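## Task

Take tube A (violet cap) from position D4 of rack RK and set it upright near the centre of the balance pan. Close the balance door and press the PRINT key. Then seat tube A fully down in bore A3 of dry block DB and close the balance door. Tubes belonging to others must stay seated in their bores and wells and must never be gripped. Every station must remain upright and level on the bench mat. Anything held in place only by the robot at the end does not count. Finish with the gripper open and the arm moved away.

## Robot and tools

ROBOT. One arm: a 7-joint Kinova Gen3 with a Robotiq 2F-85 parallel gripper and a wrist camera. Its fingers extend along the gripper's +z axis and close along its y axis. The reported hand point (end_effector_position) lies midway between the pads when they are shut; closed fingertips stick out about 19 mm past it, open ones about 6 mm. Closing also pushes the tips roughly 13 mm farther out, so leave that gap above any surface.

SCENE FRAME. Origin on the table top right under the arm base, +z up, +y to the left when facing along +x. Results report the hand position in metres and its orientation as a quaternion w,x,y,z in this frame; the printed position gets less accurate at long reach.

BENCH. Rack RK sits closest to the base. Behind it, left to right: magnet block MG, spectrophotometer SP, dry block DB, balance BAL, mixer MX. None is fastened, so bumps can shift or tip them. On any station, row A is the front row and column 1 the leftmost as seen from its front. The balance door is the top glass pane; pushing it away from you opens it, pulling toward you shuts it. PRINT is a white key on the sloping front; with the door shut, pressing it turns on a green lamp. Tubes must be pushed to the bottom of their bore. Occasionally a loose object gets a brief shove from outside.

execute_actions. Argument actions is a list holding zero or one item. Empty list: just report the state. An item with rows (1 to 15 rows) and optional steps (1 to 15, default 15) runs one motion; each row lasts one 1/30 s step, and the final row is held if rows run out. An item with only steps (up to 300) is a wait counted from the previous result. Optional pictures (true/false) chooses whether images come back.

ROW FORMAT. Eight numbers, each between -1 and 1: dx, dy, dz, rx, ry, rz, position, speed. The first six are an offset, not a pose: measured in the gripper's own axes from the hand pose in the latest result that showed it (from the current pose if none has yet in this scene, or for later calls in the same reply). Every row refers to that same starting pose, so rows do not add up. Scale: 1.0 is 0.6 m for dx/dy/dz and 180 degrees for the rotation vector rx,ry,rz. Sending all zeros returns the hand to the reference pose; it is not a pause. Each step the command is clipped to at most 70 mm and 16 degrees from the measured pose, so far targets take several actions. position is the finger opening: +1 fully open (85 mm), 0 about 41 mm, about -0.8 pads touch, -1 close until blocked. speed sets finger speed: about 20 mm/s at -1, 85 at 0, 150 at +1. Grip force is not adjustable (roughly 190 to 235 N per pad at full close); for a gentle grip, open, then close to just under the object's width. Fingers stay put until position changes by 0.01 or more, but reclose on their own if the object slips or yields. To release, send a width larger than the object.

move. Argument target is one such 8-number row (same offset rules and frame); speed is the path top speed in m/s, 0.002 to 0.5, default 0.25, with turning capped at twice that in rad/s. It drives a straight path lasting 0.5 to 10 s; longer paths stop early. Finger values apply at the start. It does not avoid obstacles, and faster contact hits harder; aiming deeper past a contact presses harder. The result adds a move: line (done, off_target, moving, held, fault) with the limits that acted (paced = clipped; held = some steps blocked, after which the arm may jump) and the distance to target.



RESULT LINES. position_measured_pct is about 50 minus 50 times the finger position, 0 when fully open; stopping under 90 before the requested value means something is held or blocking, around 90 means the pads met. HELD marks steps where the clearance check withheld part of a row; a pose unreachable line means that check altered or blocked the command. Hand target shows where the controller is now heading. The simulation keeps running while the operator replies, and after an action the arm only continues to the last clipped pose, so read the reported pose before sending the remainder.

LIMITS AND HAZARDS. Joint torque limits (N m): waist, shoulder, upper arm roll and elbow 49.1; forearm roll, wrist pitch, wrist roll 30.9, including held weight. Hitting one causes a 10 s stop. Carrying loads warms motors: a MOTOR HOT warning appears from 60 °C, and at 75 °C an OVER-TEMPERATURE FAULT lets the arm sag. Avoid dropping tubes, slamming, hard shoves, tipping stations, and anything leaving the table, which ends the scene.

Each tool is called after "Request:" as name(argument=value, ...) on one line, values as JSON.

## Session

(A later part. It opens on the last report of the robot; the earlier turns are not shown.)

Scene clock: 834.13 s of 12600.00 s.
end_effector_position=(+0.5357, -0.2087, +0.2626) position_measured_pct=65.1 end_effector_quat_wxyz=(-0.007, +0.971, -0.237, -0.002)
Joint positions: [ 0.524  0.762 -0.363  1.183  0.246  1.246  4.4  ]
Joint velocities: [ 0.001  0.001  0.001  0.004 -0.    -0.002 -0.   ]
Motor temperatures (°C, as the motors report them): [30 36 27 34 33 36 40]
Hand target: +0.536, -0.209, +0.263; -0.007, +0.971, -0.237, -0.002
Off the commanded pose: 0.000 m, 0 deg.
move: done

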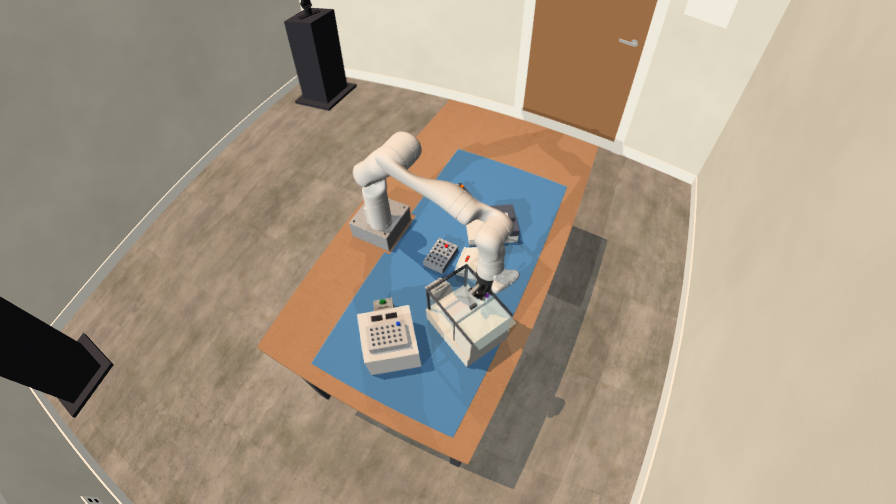

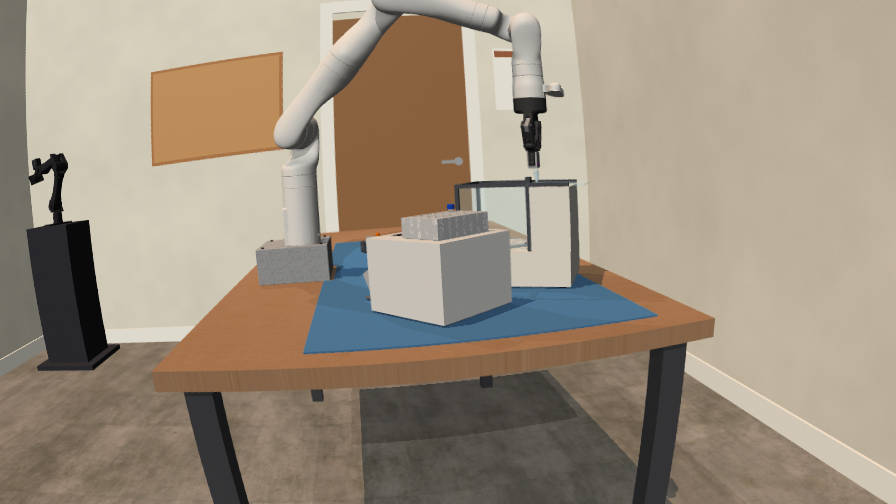

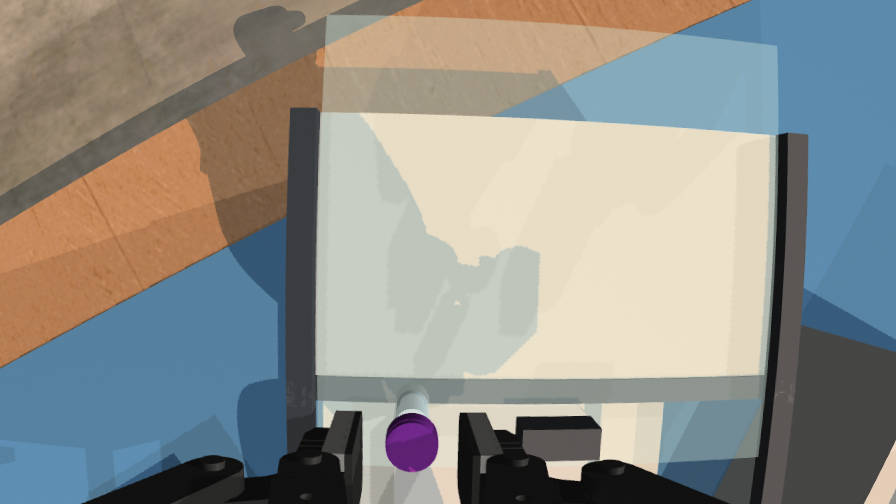

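Request:
move(target=[0, 0, 0.024, 0, 0, 0, -0.3, 0], speed=0.03)

Request:
move(target=[0, 0, 0, 0, 0, 0, -0.63, -0.5], speed=0.01)

Scene clock: 839.03 s of 12600.00 s.
end_effector_position=(+0.5357, -0.2085, +0.2483) position_measured_pct=65.1 end_effector_quat_wxyz=(-0.007, +0.971, -0.237, -0.002)
Joint positions: [ 0.524  0.776 -0.36   1.206  0.251  1.211  4.395]
Joint velocities: [-0.     0.001 -0.002  0.    -0.    -0.001 -0.   ]
Motor temperatures (°C, as the motors report them): [30 36 27 34 33 36 40]
Hand target: +0.536, -0.209, +0.248; -0.007, +0.971, -0.237, -0.002
Off the commanded pose: 0.000 m, 0 deg.
move: done

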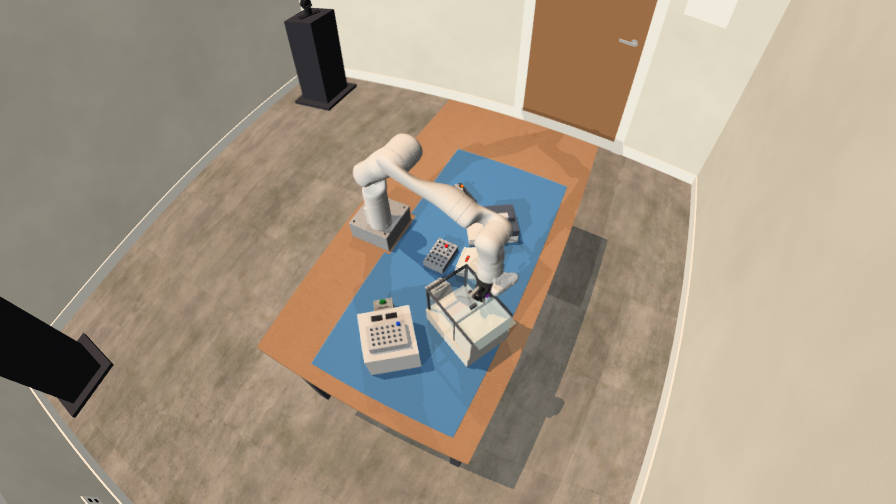

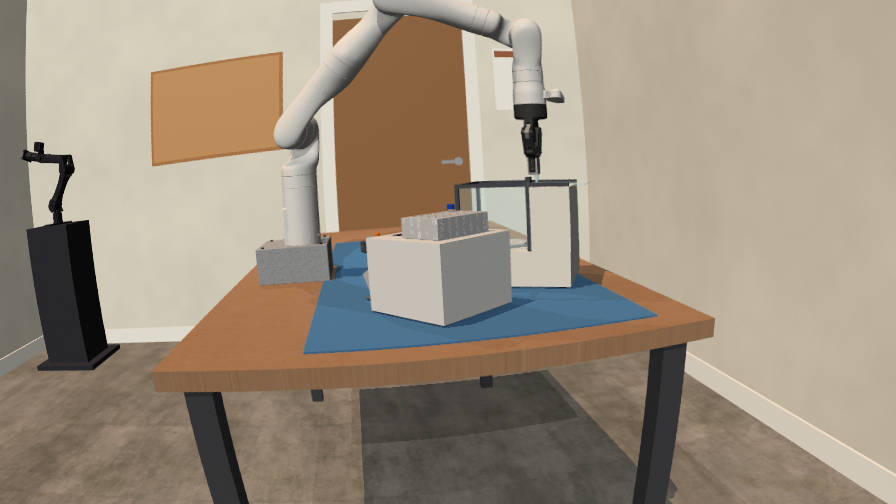

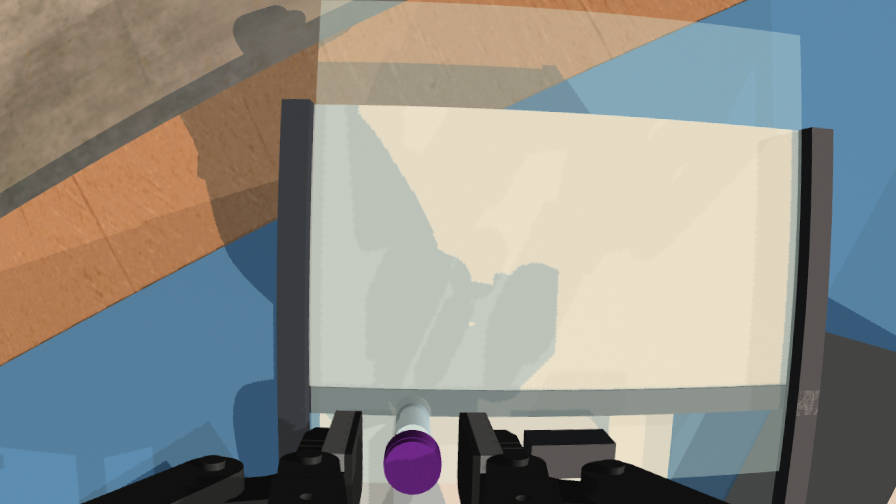

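Scene clock: 839.60 s of 12600.00 s.
end_effector_position=(+0.5357, -0.2085, +0.2484) position_measured_pct=79.8 end_effector_quat_wxyz=(-0.007, +0.971, -0.237, -0.002)
Joint positions: [ 0.524  0.776 -0.36   1.206  0.251  1.211  4.395]
Joint velocities: [-0.    -0.     0.     0.001  0.     0.001  0.   ]
Motor temperatures (°C, as the motors report them): [30 36 27 34 33 36 40]
Hand target: +0.536, -0.209, +0.248; -0.007, +0.971, -0.237, -0.002
Off the commanded pose: 0.000 m, 0 deg.
move: done

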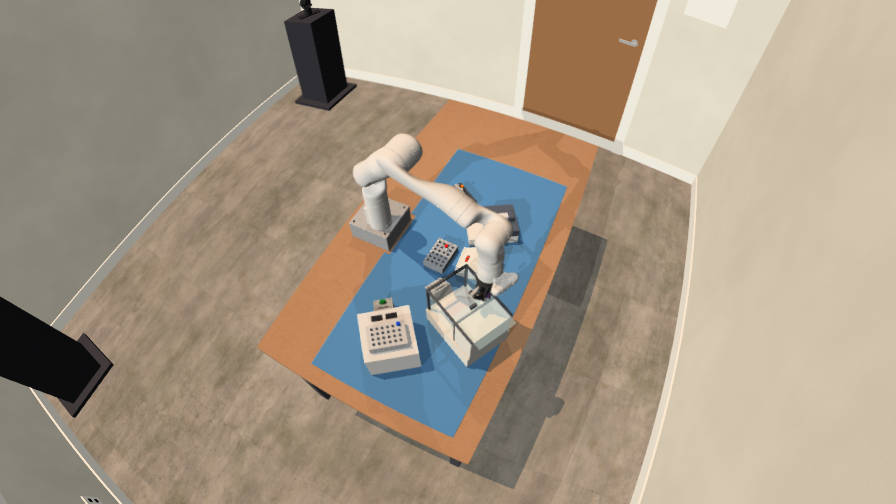

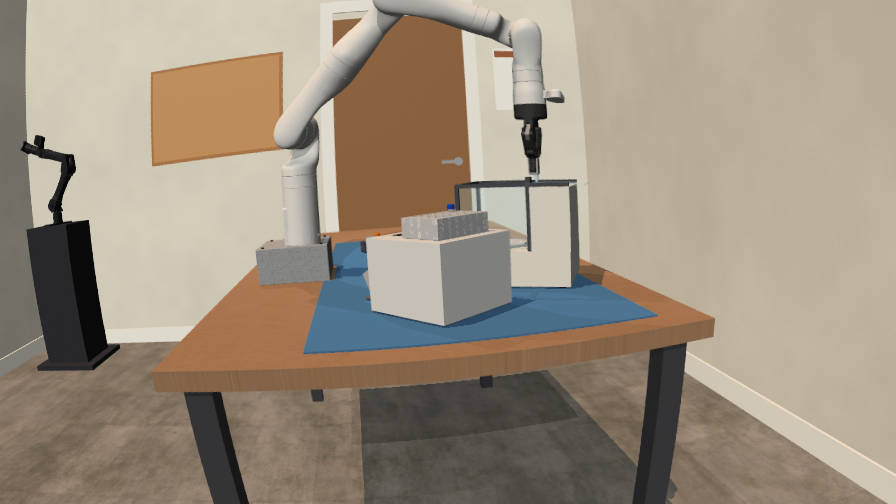

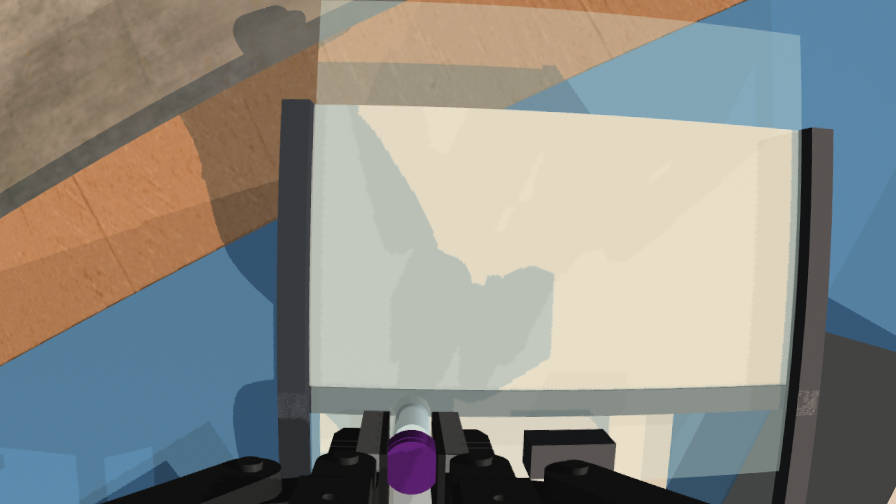

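Request:
move(target=[0, 0, -0.055, 0, 0, 0, -0.63, 0], speed=0.06)

Request:
move(target=[-0.1287, 0.0733, 0, 0, 0, 0, -0.63, 0], speed=0.1)

Request:
move(target=[0, 0, 0.235, 0, 0, 0, -0.63, 0], speed=0.07)

Scene clock: 847.03 s of 12600.00 s.
end_effector_position=(+0.5357, -0.2090, +0.2813) position_measured_pct=79.8 end_effector_quat_wxyz=(-0.008, +0.971, -0.237, -0.002)
Joint positions: [ 0.523  0.747 -0.365  1.151  0.239  1.293  4.406]
Joint velocities: [-0.    -0.001 -0.    -0.001  0.     0.005  0.001]
Motor temperatures (°C, as the motors report them): [30 36 27 34 33 36 40]
Hand target: +0.536, -0.209, +0.281; -0.007, +0.971, -0.237, -0.002
Off the commanded pose: 0.000 m, 0 deg.
move: done

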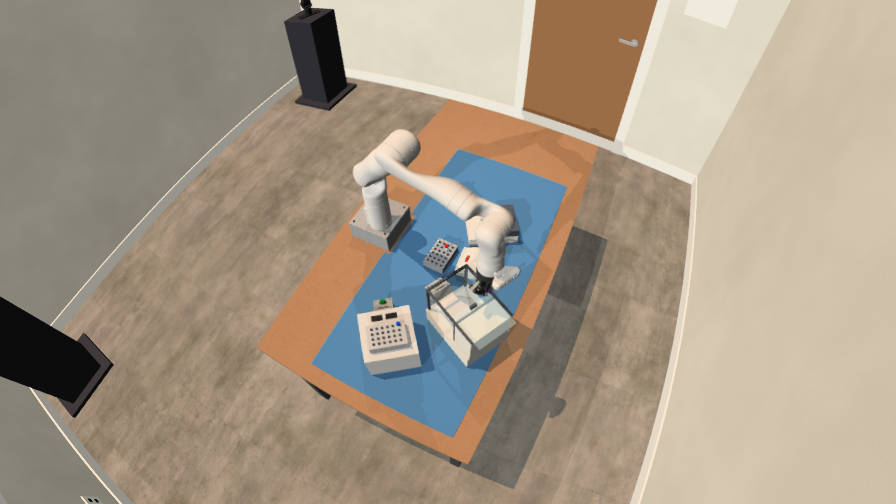

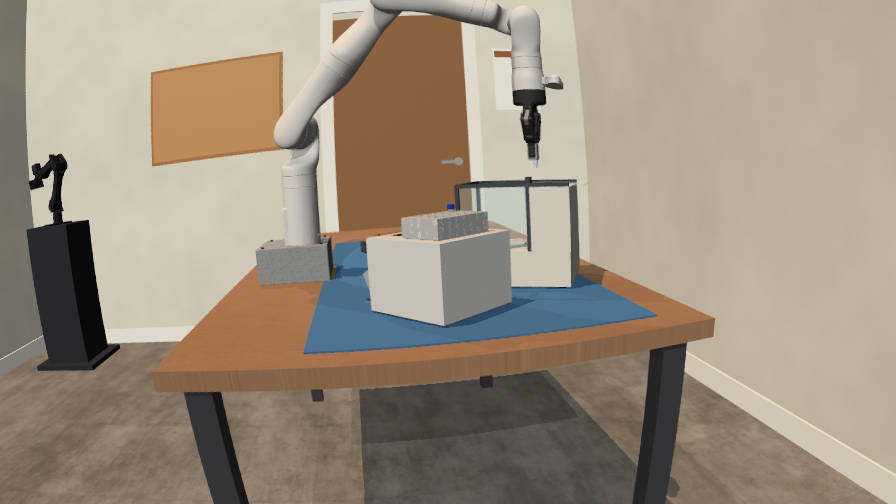

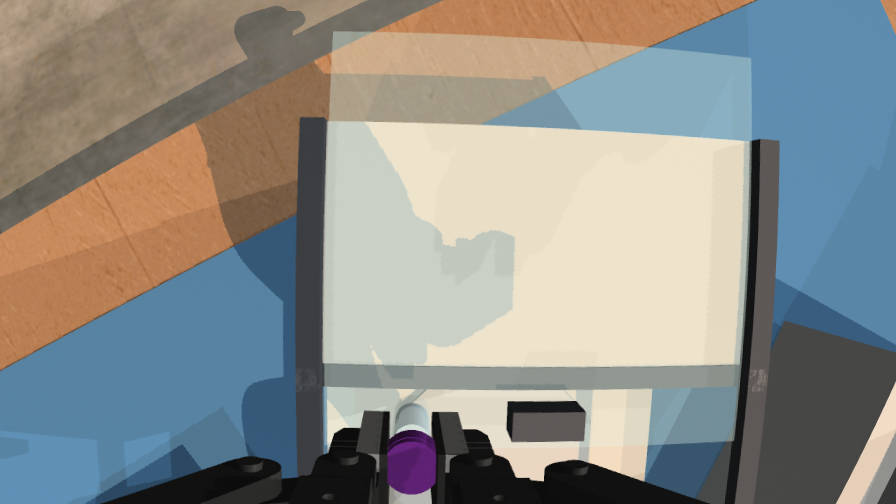

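Scene clock: 848.33 s of 12600.00 s.
end_effector_position=(+0.4469, -0.2124, +0.2807) position_measured_pct=79.8 end_effector_quat_wxyz=(-0.008, +0.971, -0.237, -0.002)
Joint positions: [ 0.649  0.57  -0.387  1.487  0.21   1.137  4.454]
Joint velocities: [ 0.004 -0.007  0.001  0.005  0.002 -0.     0.001]
Motor temperatures (°C, as the motors report them): [30 36 27 34 33 36 40]
Hand target: +0.447, -0.213, +0.281; -0.008, +0.971, -0.237, -0.002
Off the commanded pose: 0.001 m, 0 deg.
move: done

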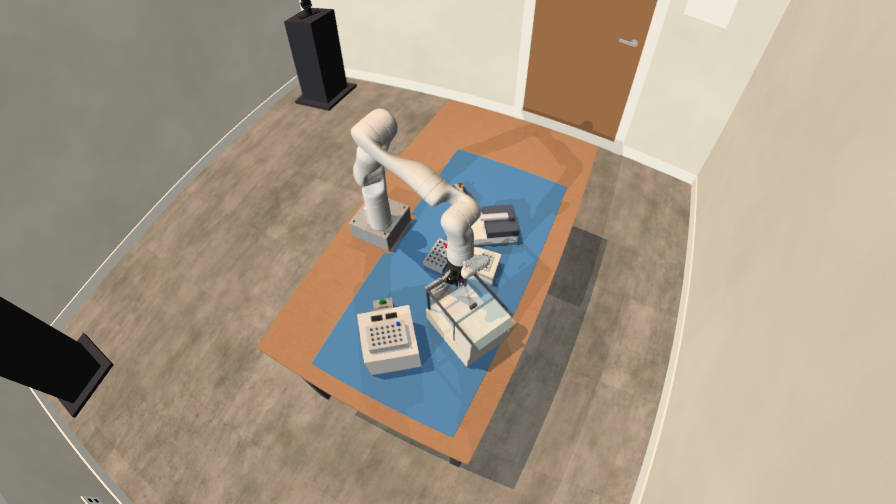

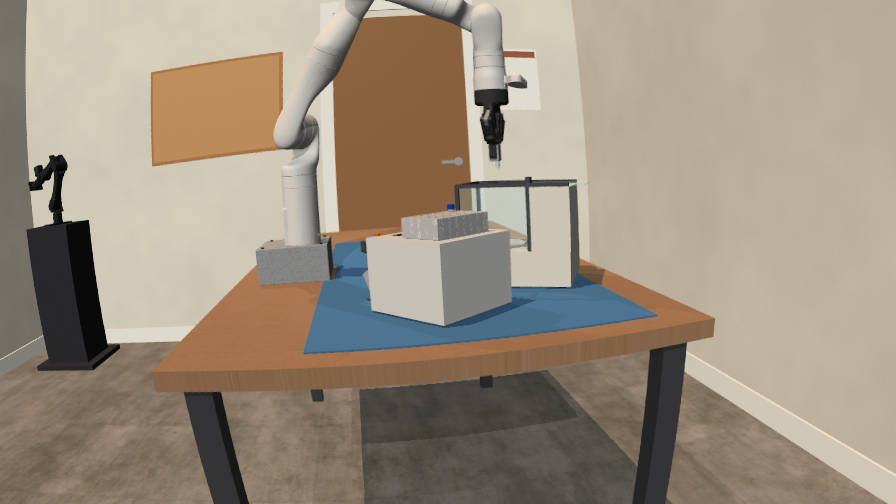

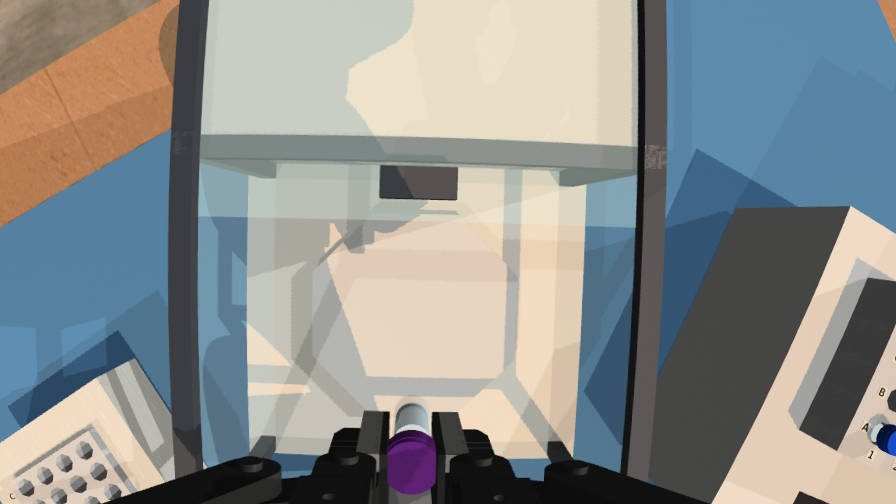

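Scene clock: 850.73 s of 12600.00 s.
end_effector_position=(+0.4471, -0.2105, +0.1401) position_measured_pct=79.8 end_effector_quat_wxyz=(-0.007, +0.971, -0.237, -0.002)
Joint positions: [ 0.611  0.766 -0.329  1.649  0.302  0.786  4.376]
Joint velocities: [-0.001  0.004  0.005  0.003  0.001 -0.002 -0.   ]
Motor temperatures (°C, as the motors report them): [30 36 27 34 33 36 40]
Hand target: +0.447, -0.210, +0.140; -0.008, +0.971, -0.237, -0.002
Off the commanded pose: 0.001 m, 0 deg.
move: done

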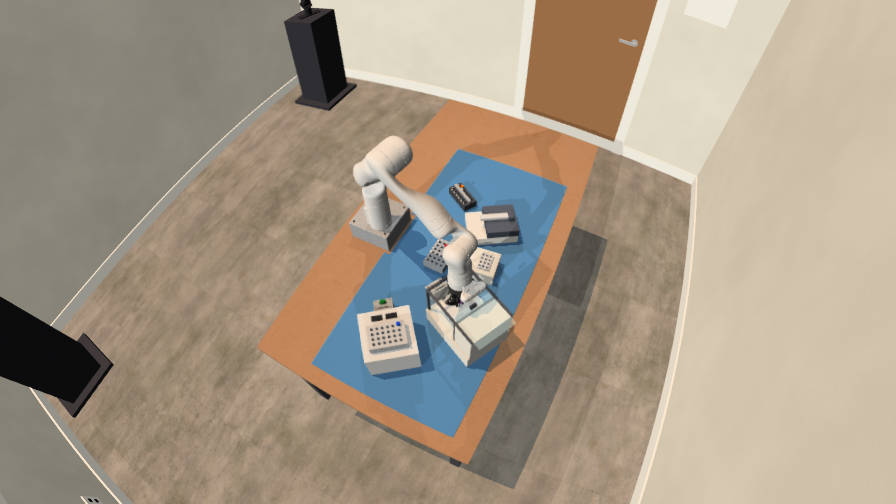

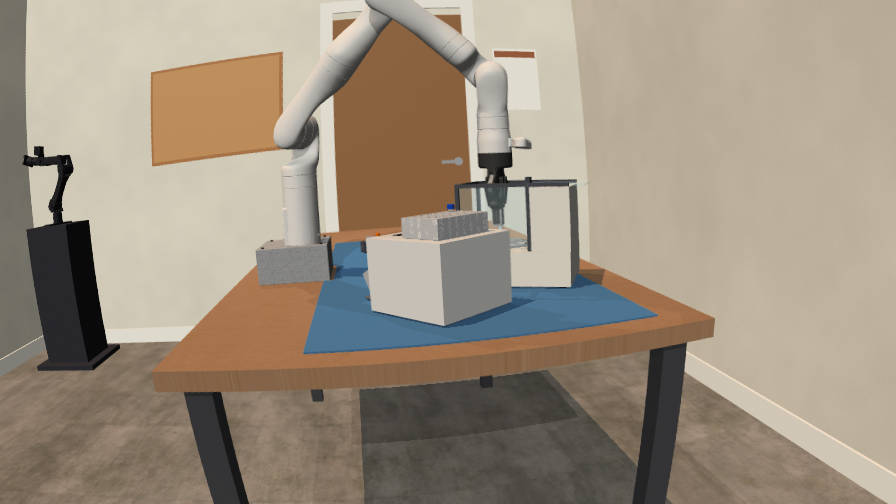

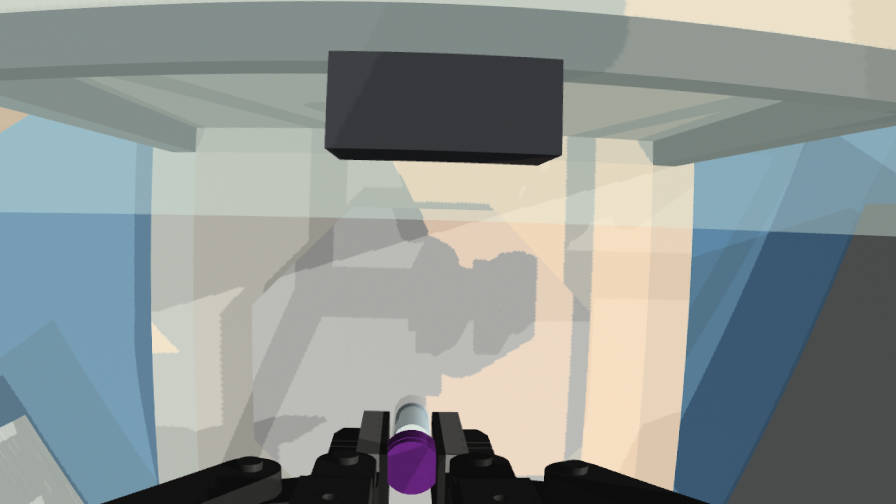

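Request:
move(target=[0, 0.003, 0.021, 0, 0, 0, -0.63, 0], speed=0.01)

Scene clock: 854.97 s of 12600.00 s.
end_effector_position=(+0.4463, -0.2119, +0.1276) position_measured_pct=79.8 end_effector_quat_wxyz=(-0.007, +0.971, -0.237, -0.002)
Joint positions: [ 0.61   0.788 -0.322  1.657  0.312  0.757  4.373]
Joint velocities: [-0.     0.002 -0.001 -0.002 -0.003 -0.003  0.001]
Motor temperatures (°C, as the motors report them): [30 36 27 34 33 36 40]
Hand target: +0.446, -0.212, +0.127; -0.007, +0.971, -0.237, -0.002
Off the commanded pose: 0.000 m, 0 deg.
move: done

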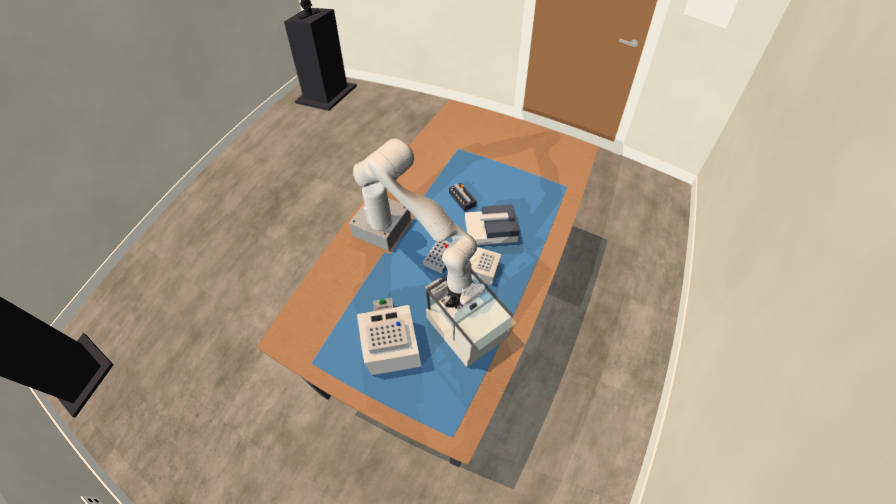

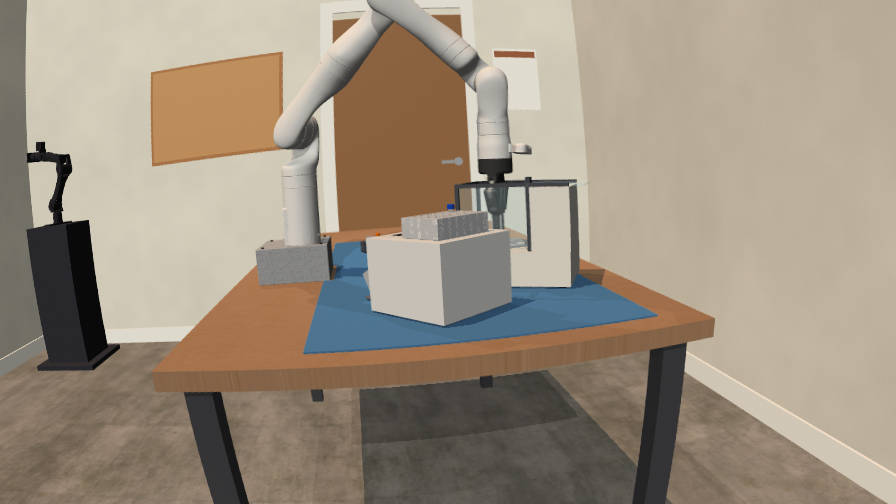

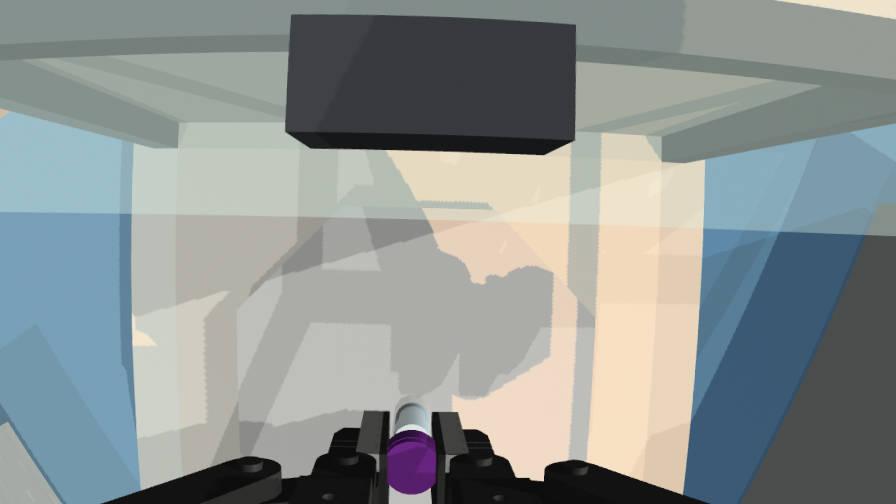

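No contact yet; lower a bit further.

Request:
move(target=[0, 0, 0.006, 0, 0, 0, -0.63, 0], speed=0.005)

Scene clock: 857.97 s of 12600.00 s.
end_effector_position=(+0.4463, -0.2119, +0.1240) position_measured_pct=79.8 end_effector_quat_wxyz=(-0.007, +0.971, -0.237, -0.002)
Joint positions: [ 0.608  0.794 -0.319  1.659  0.314  0.749  4.371]
Joint velocities: [-0.     0.001  0.002  0.    -0.001 -0.     0.   ]
Motor temperatures (°C, as the motors report them): [30 36 27 34 33 36 40]
Hand target: +0.446, -0.212, +0.124; -0.007, +0.971, -0.237, -0.002
Off the commanded pose: 0.000 m, 0 deg.
move: done

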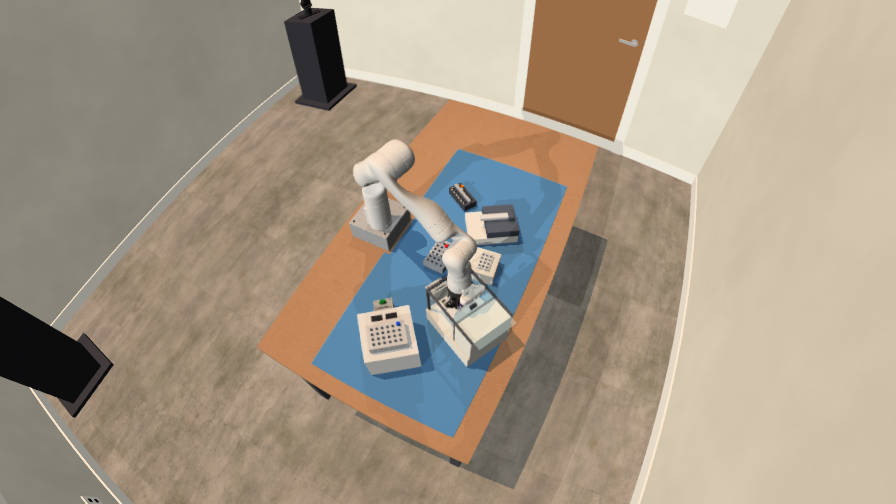

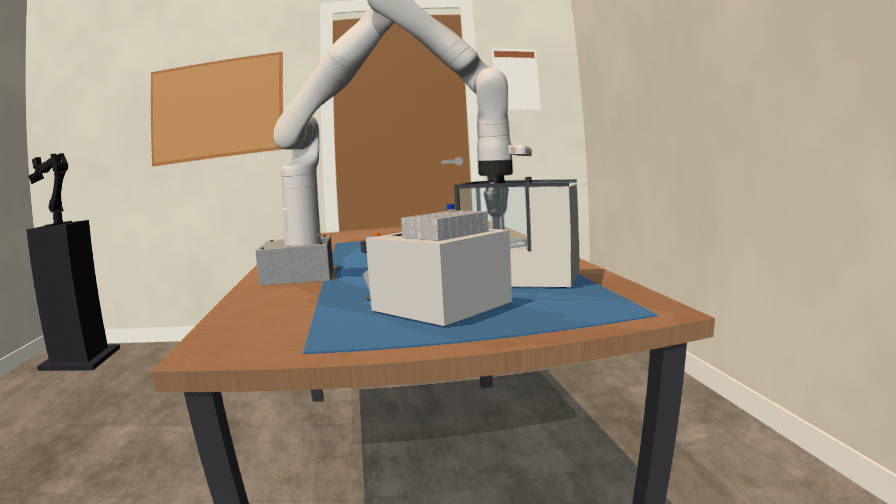

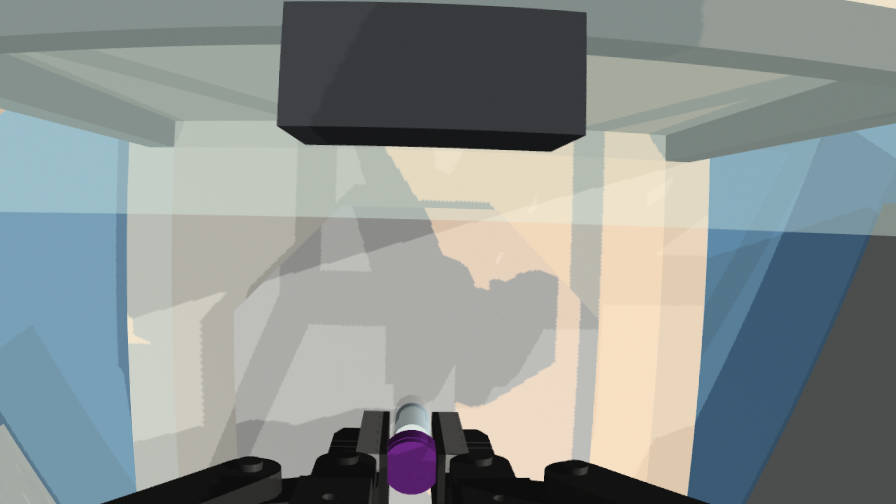

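Request:
move(target=[0, 0, 0.005, 0, 0, 0, -0.63, 0], speed=0.005)

Scene clock: 860.87 s of 12600.00 s.
end_effector_position=(+0.4467, -0.2121, +0.1220) position_measured_pct=79.8 end_effector_quat_wxyz=(-0.007, +0.971, -0.237, -0.001)
Joint positions: [ 0.607  0.797 -0.318  1.66   0.316  0.743  4.369]
Joint velocities: [-0.     0.     0.     0.     0.001 -0.001 -0.001]
Motor temperatures (°C, as the motors report them): [30 36 27 34 33 36 40]
Hand target: +0.446, -0.212, +0.121; -0.007, +0.971, -0.237, -0.002
Off the commanded pose: 0.001 m, 0 deg.
move: done

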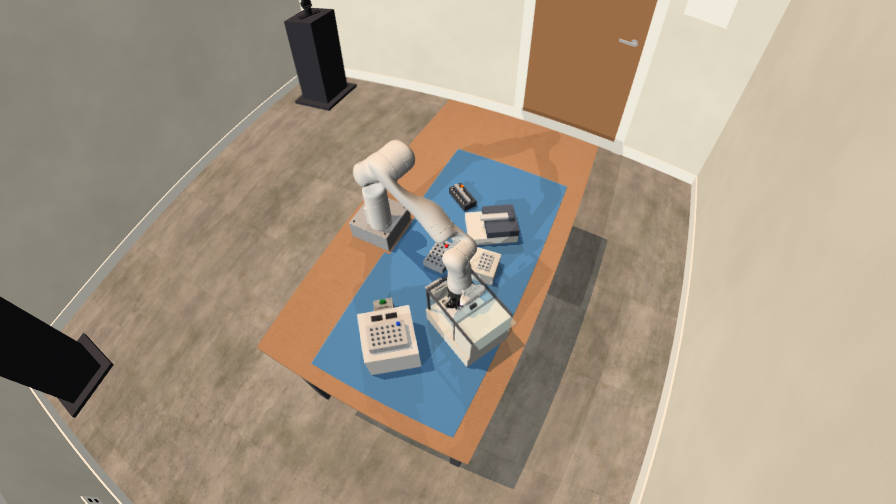

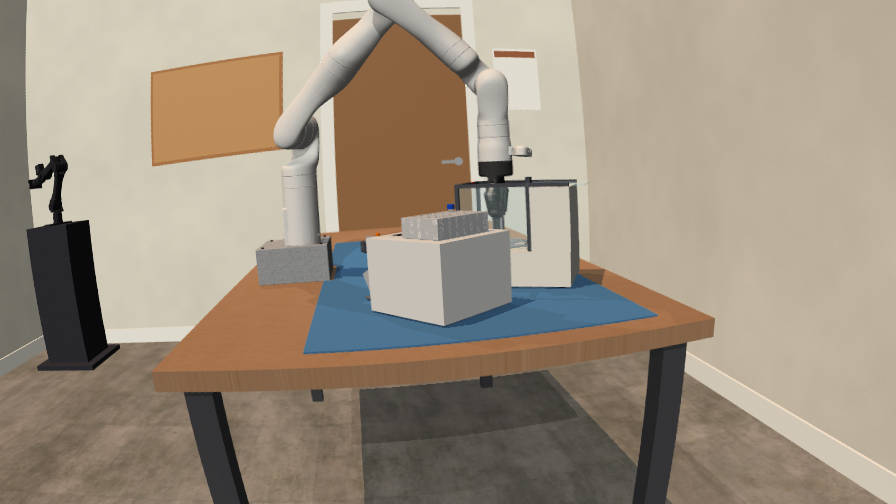

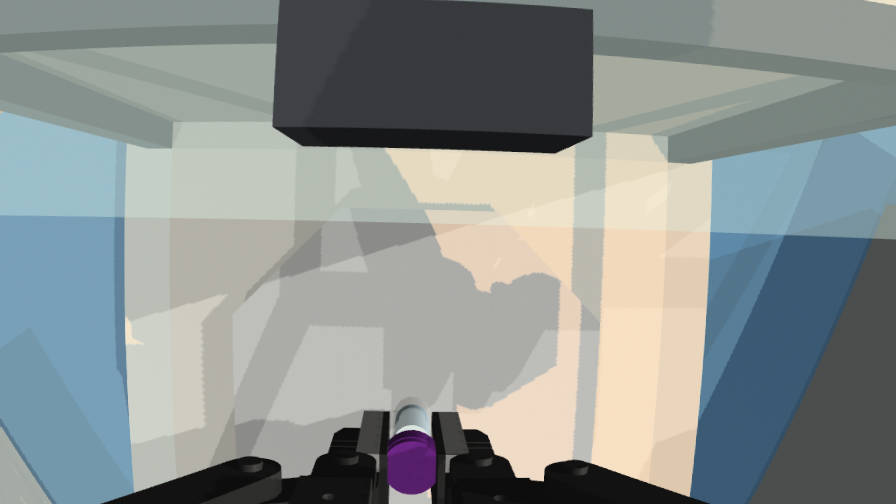

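Contact at 0.122. Release and lift.

Request:
move(target=[0, 0, -0.001, 0, 0, 0, -0.35, -0.5], speed=0.005)

Request:
move(target=[0, 0, -0.25, 0, 0, 0, -0.35, 0], speed=0.08)

Scene clock: 865.33 s of 12600.00 s.
end_effector_position=(+0.4467, -0.2121, +0.1226) position_measured_pct=67.5 end_effector_quat_wxyz=(-0.007, +0.971, -0.237, -0.001)
Joint positions: [ 0.607  0.796 -0.318  1.659  0.316  0.744  4.369]
Joint velocities: [ 0.    -0.    -0.001 -0.001 -0.     0.     0.   ]
Motor temperatures (°C, as the motors report them): [30 36 27 34 33 36 40]
Hand target: +0.447, -0.212, +0.123; -0.007, +0.971, -0.237, -0.001
Off the commanded pose: 0.000 m, 0 deg.
move: done

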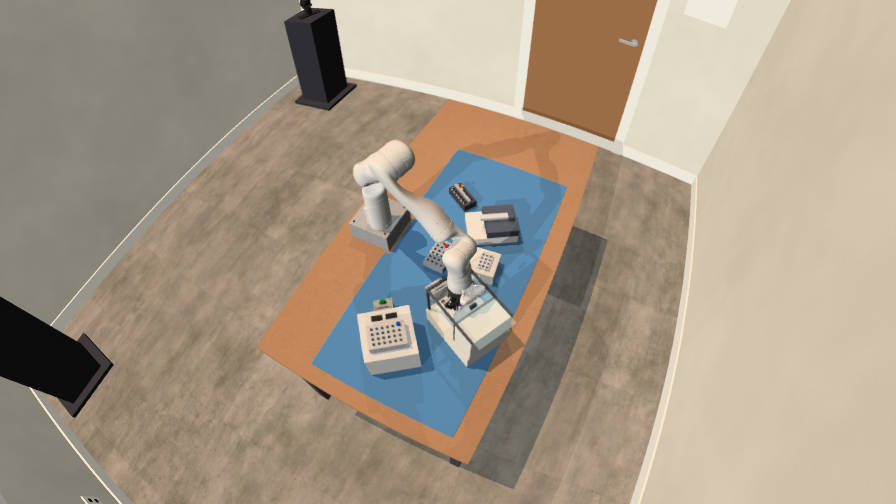

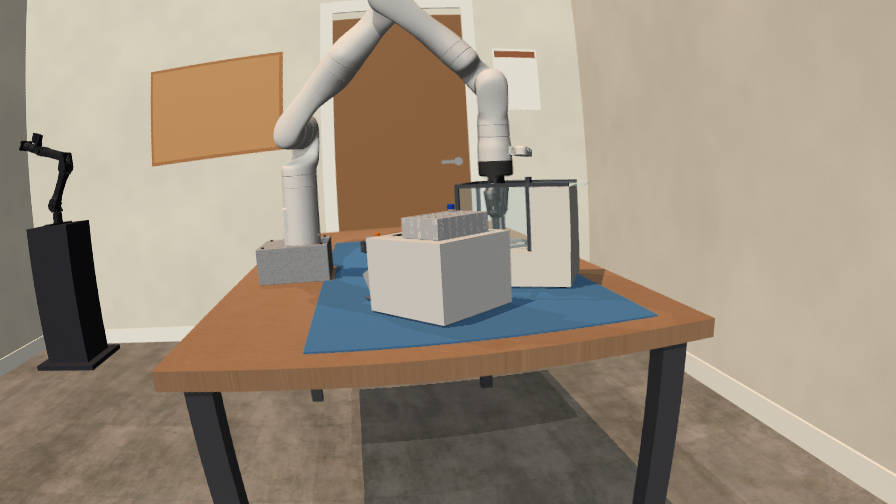

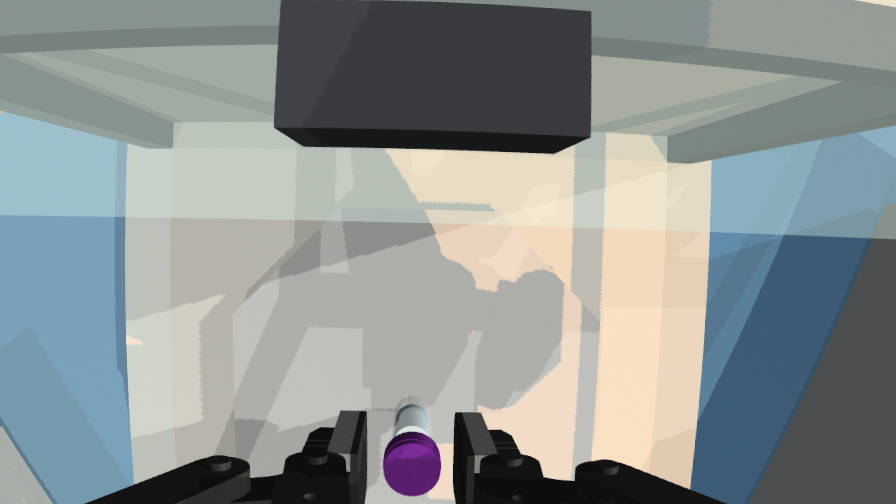

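Scene clock: 867.60 s of 12600.00 s.
end_effector_position=(+0.4463, -0.2140, +0.2722) position_measured_pct=67.5 end_effector_quat_wxyz=(-0.007, +0.971, -0.237, -0.002)
Joint positions: [ 0.652  0.578 -0.385  1.502  0.215  1.112  4.453]
Joint velocities: [ 0.    -0.002  0.002 -0.004  0.001  0.002  0.001]
Motor temperatures (°C, as the motors report them): [30 36 27 34 33 36 40]
Hand target: +0.446, -0.214, +0.272; -0.007, +0.971, -0.237, -0.001
Off the commanded pose: 0.001 m, 0 deg.
move: done

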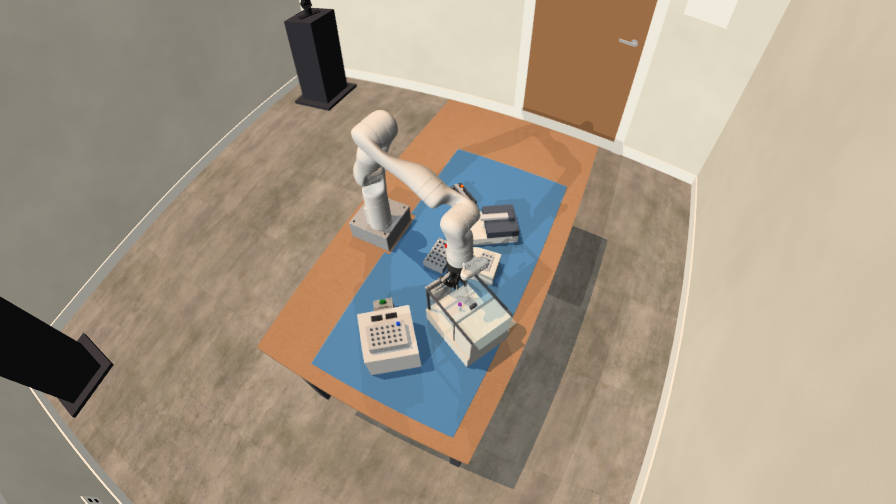

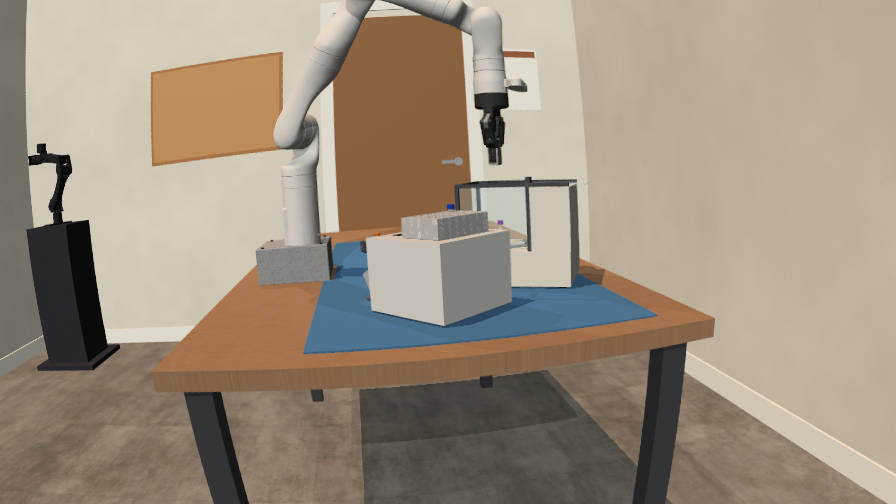

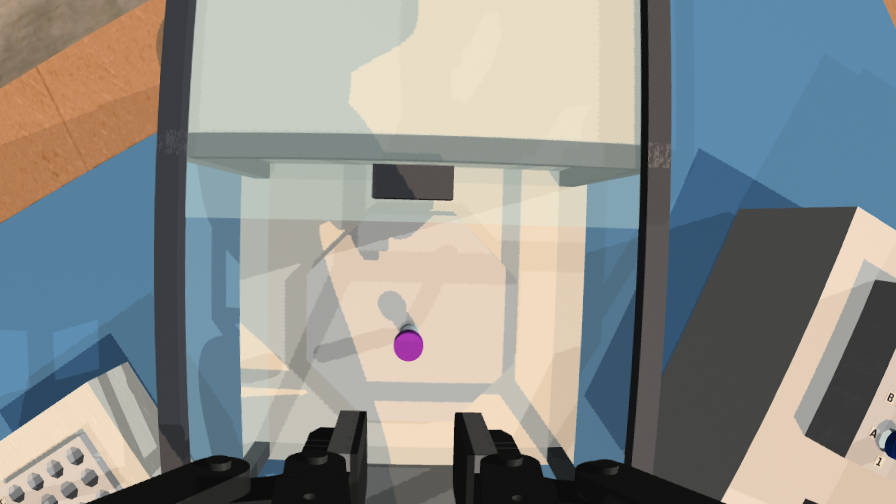

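Request:
zoom_image(camera="cam_wrist", region=[230, 150, 600, 430])

Region (230, 150, 600, 430) of cam_wrist's 896x504 image, scaled by 1.362; it fills the top 381 rows of this view, and the rest is white.

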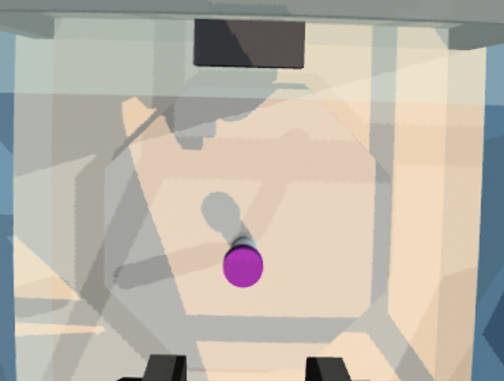

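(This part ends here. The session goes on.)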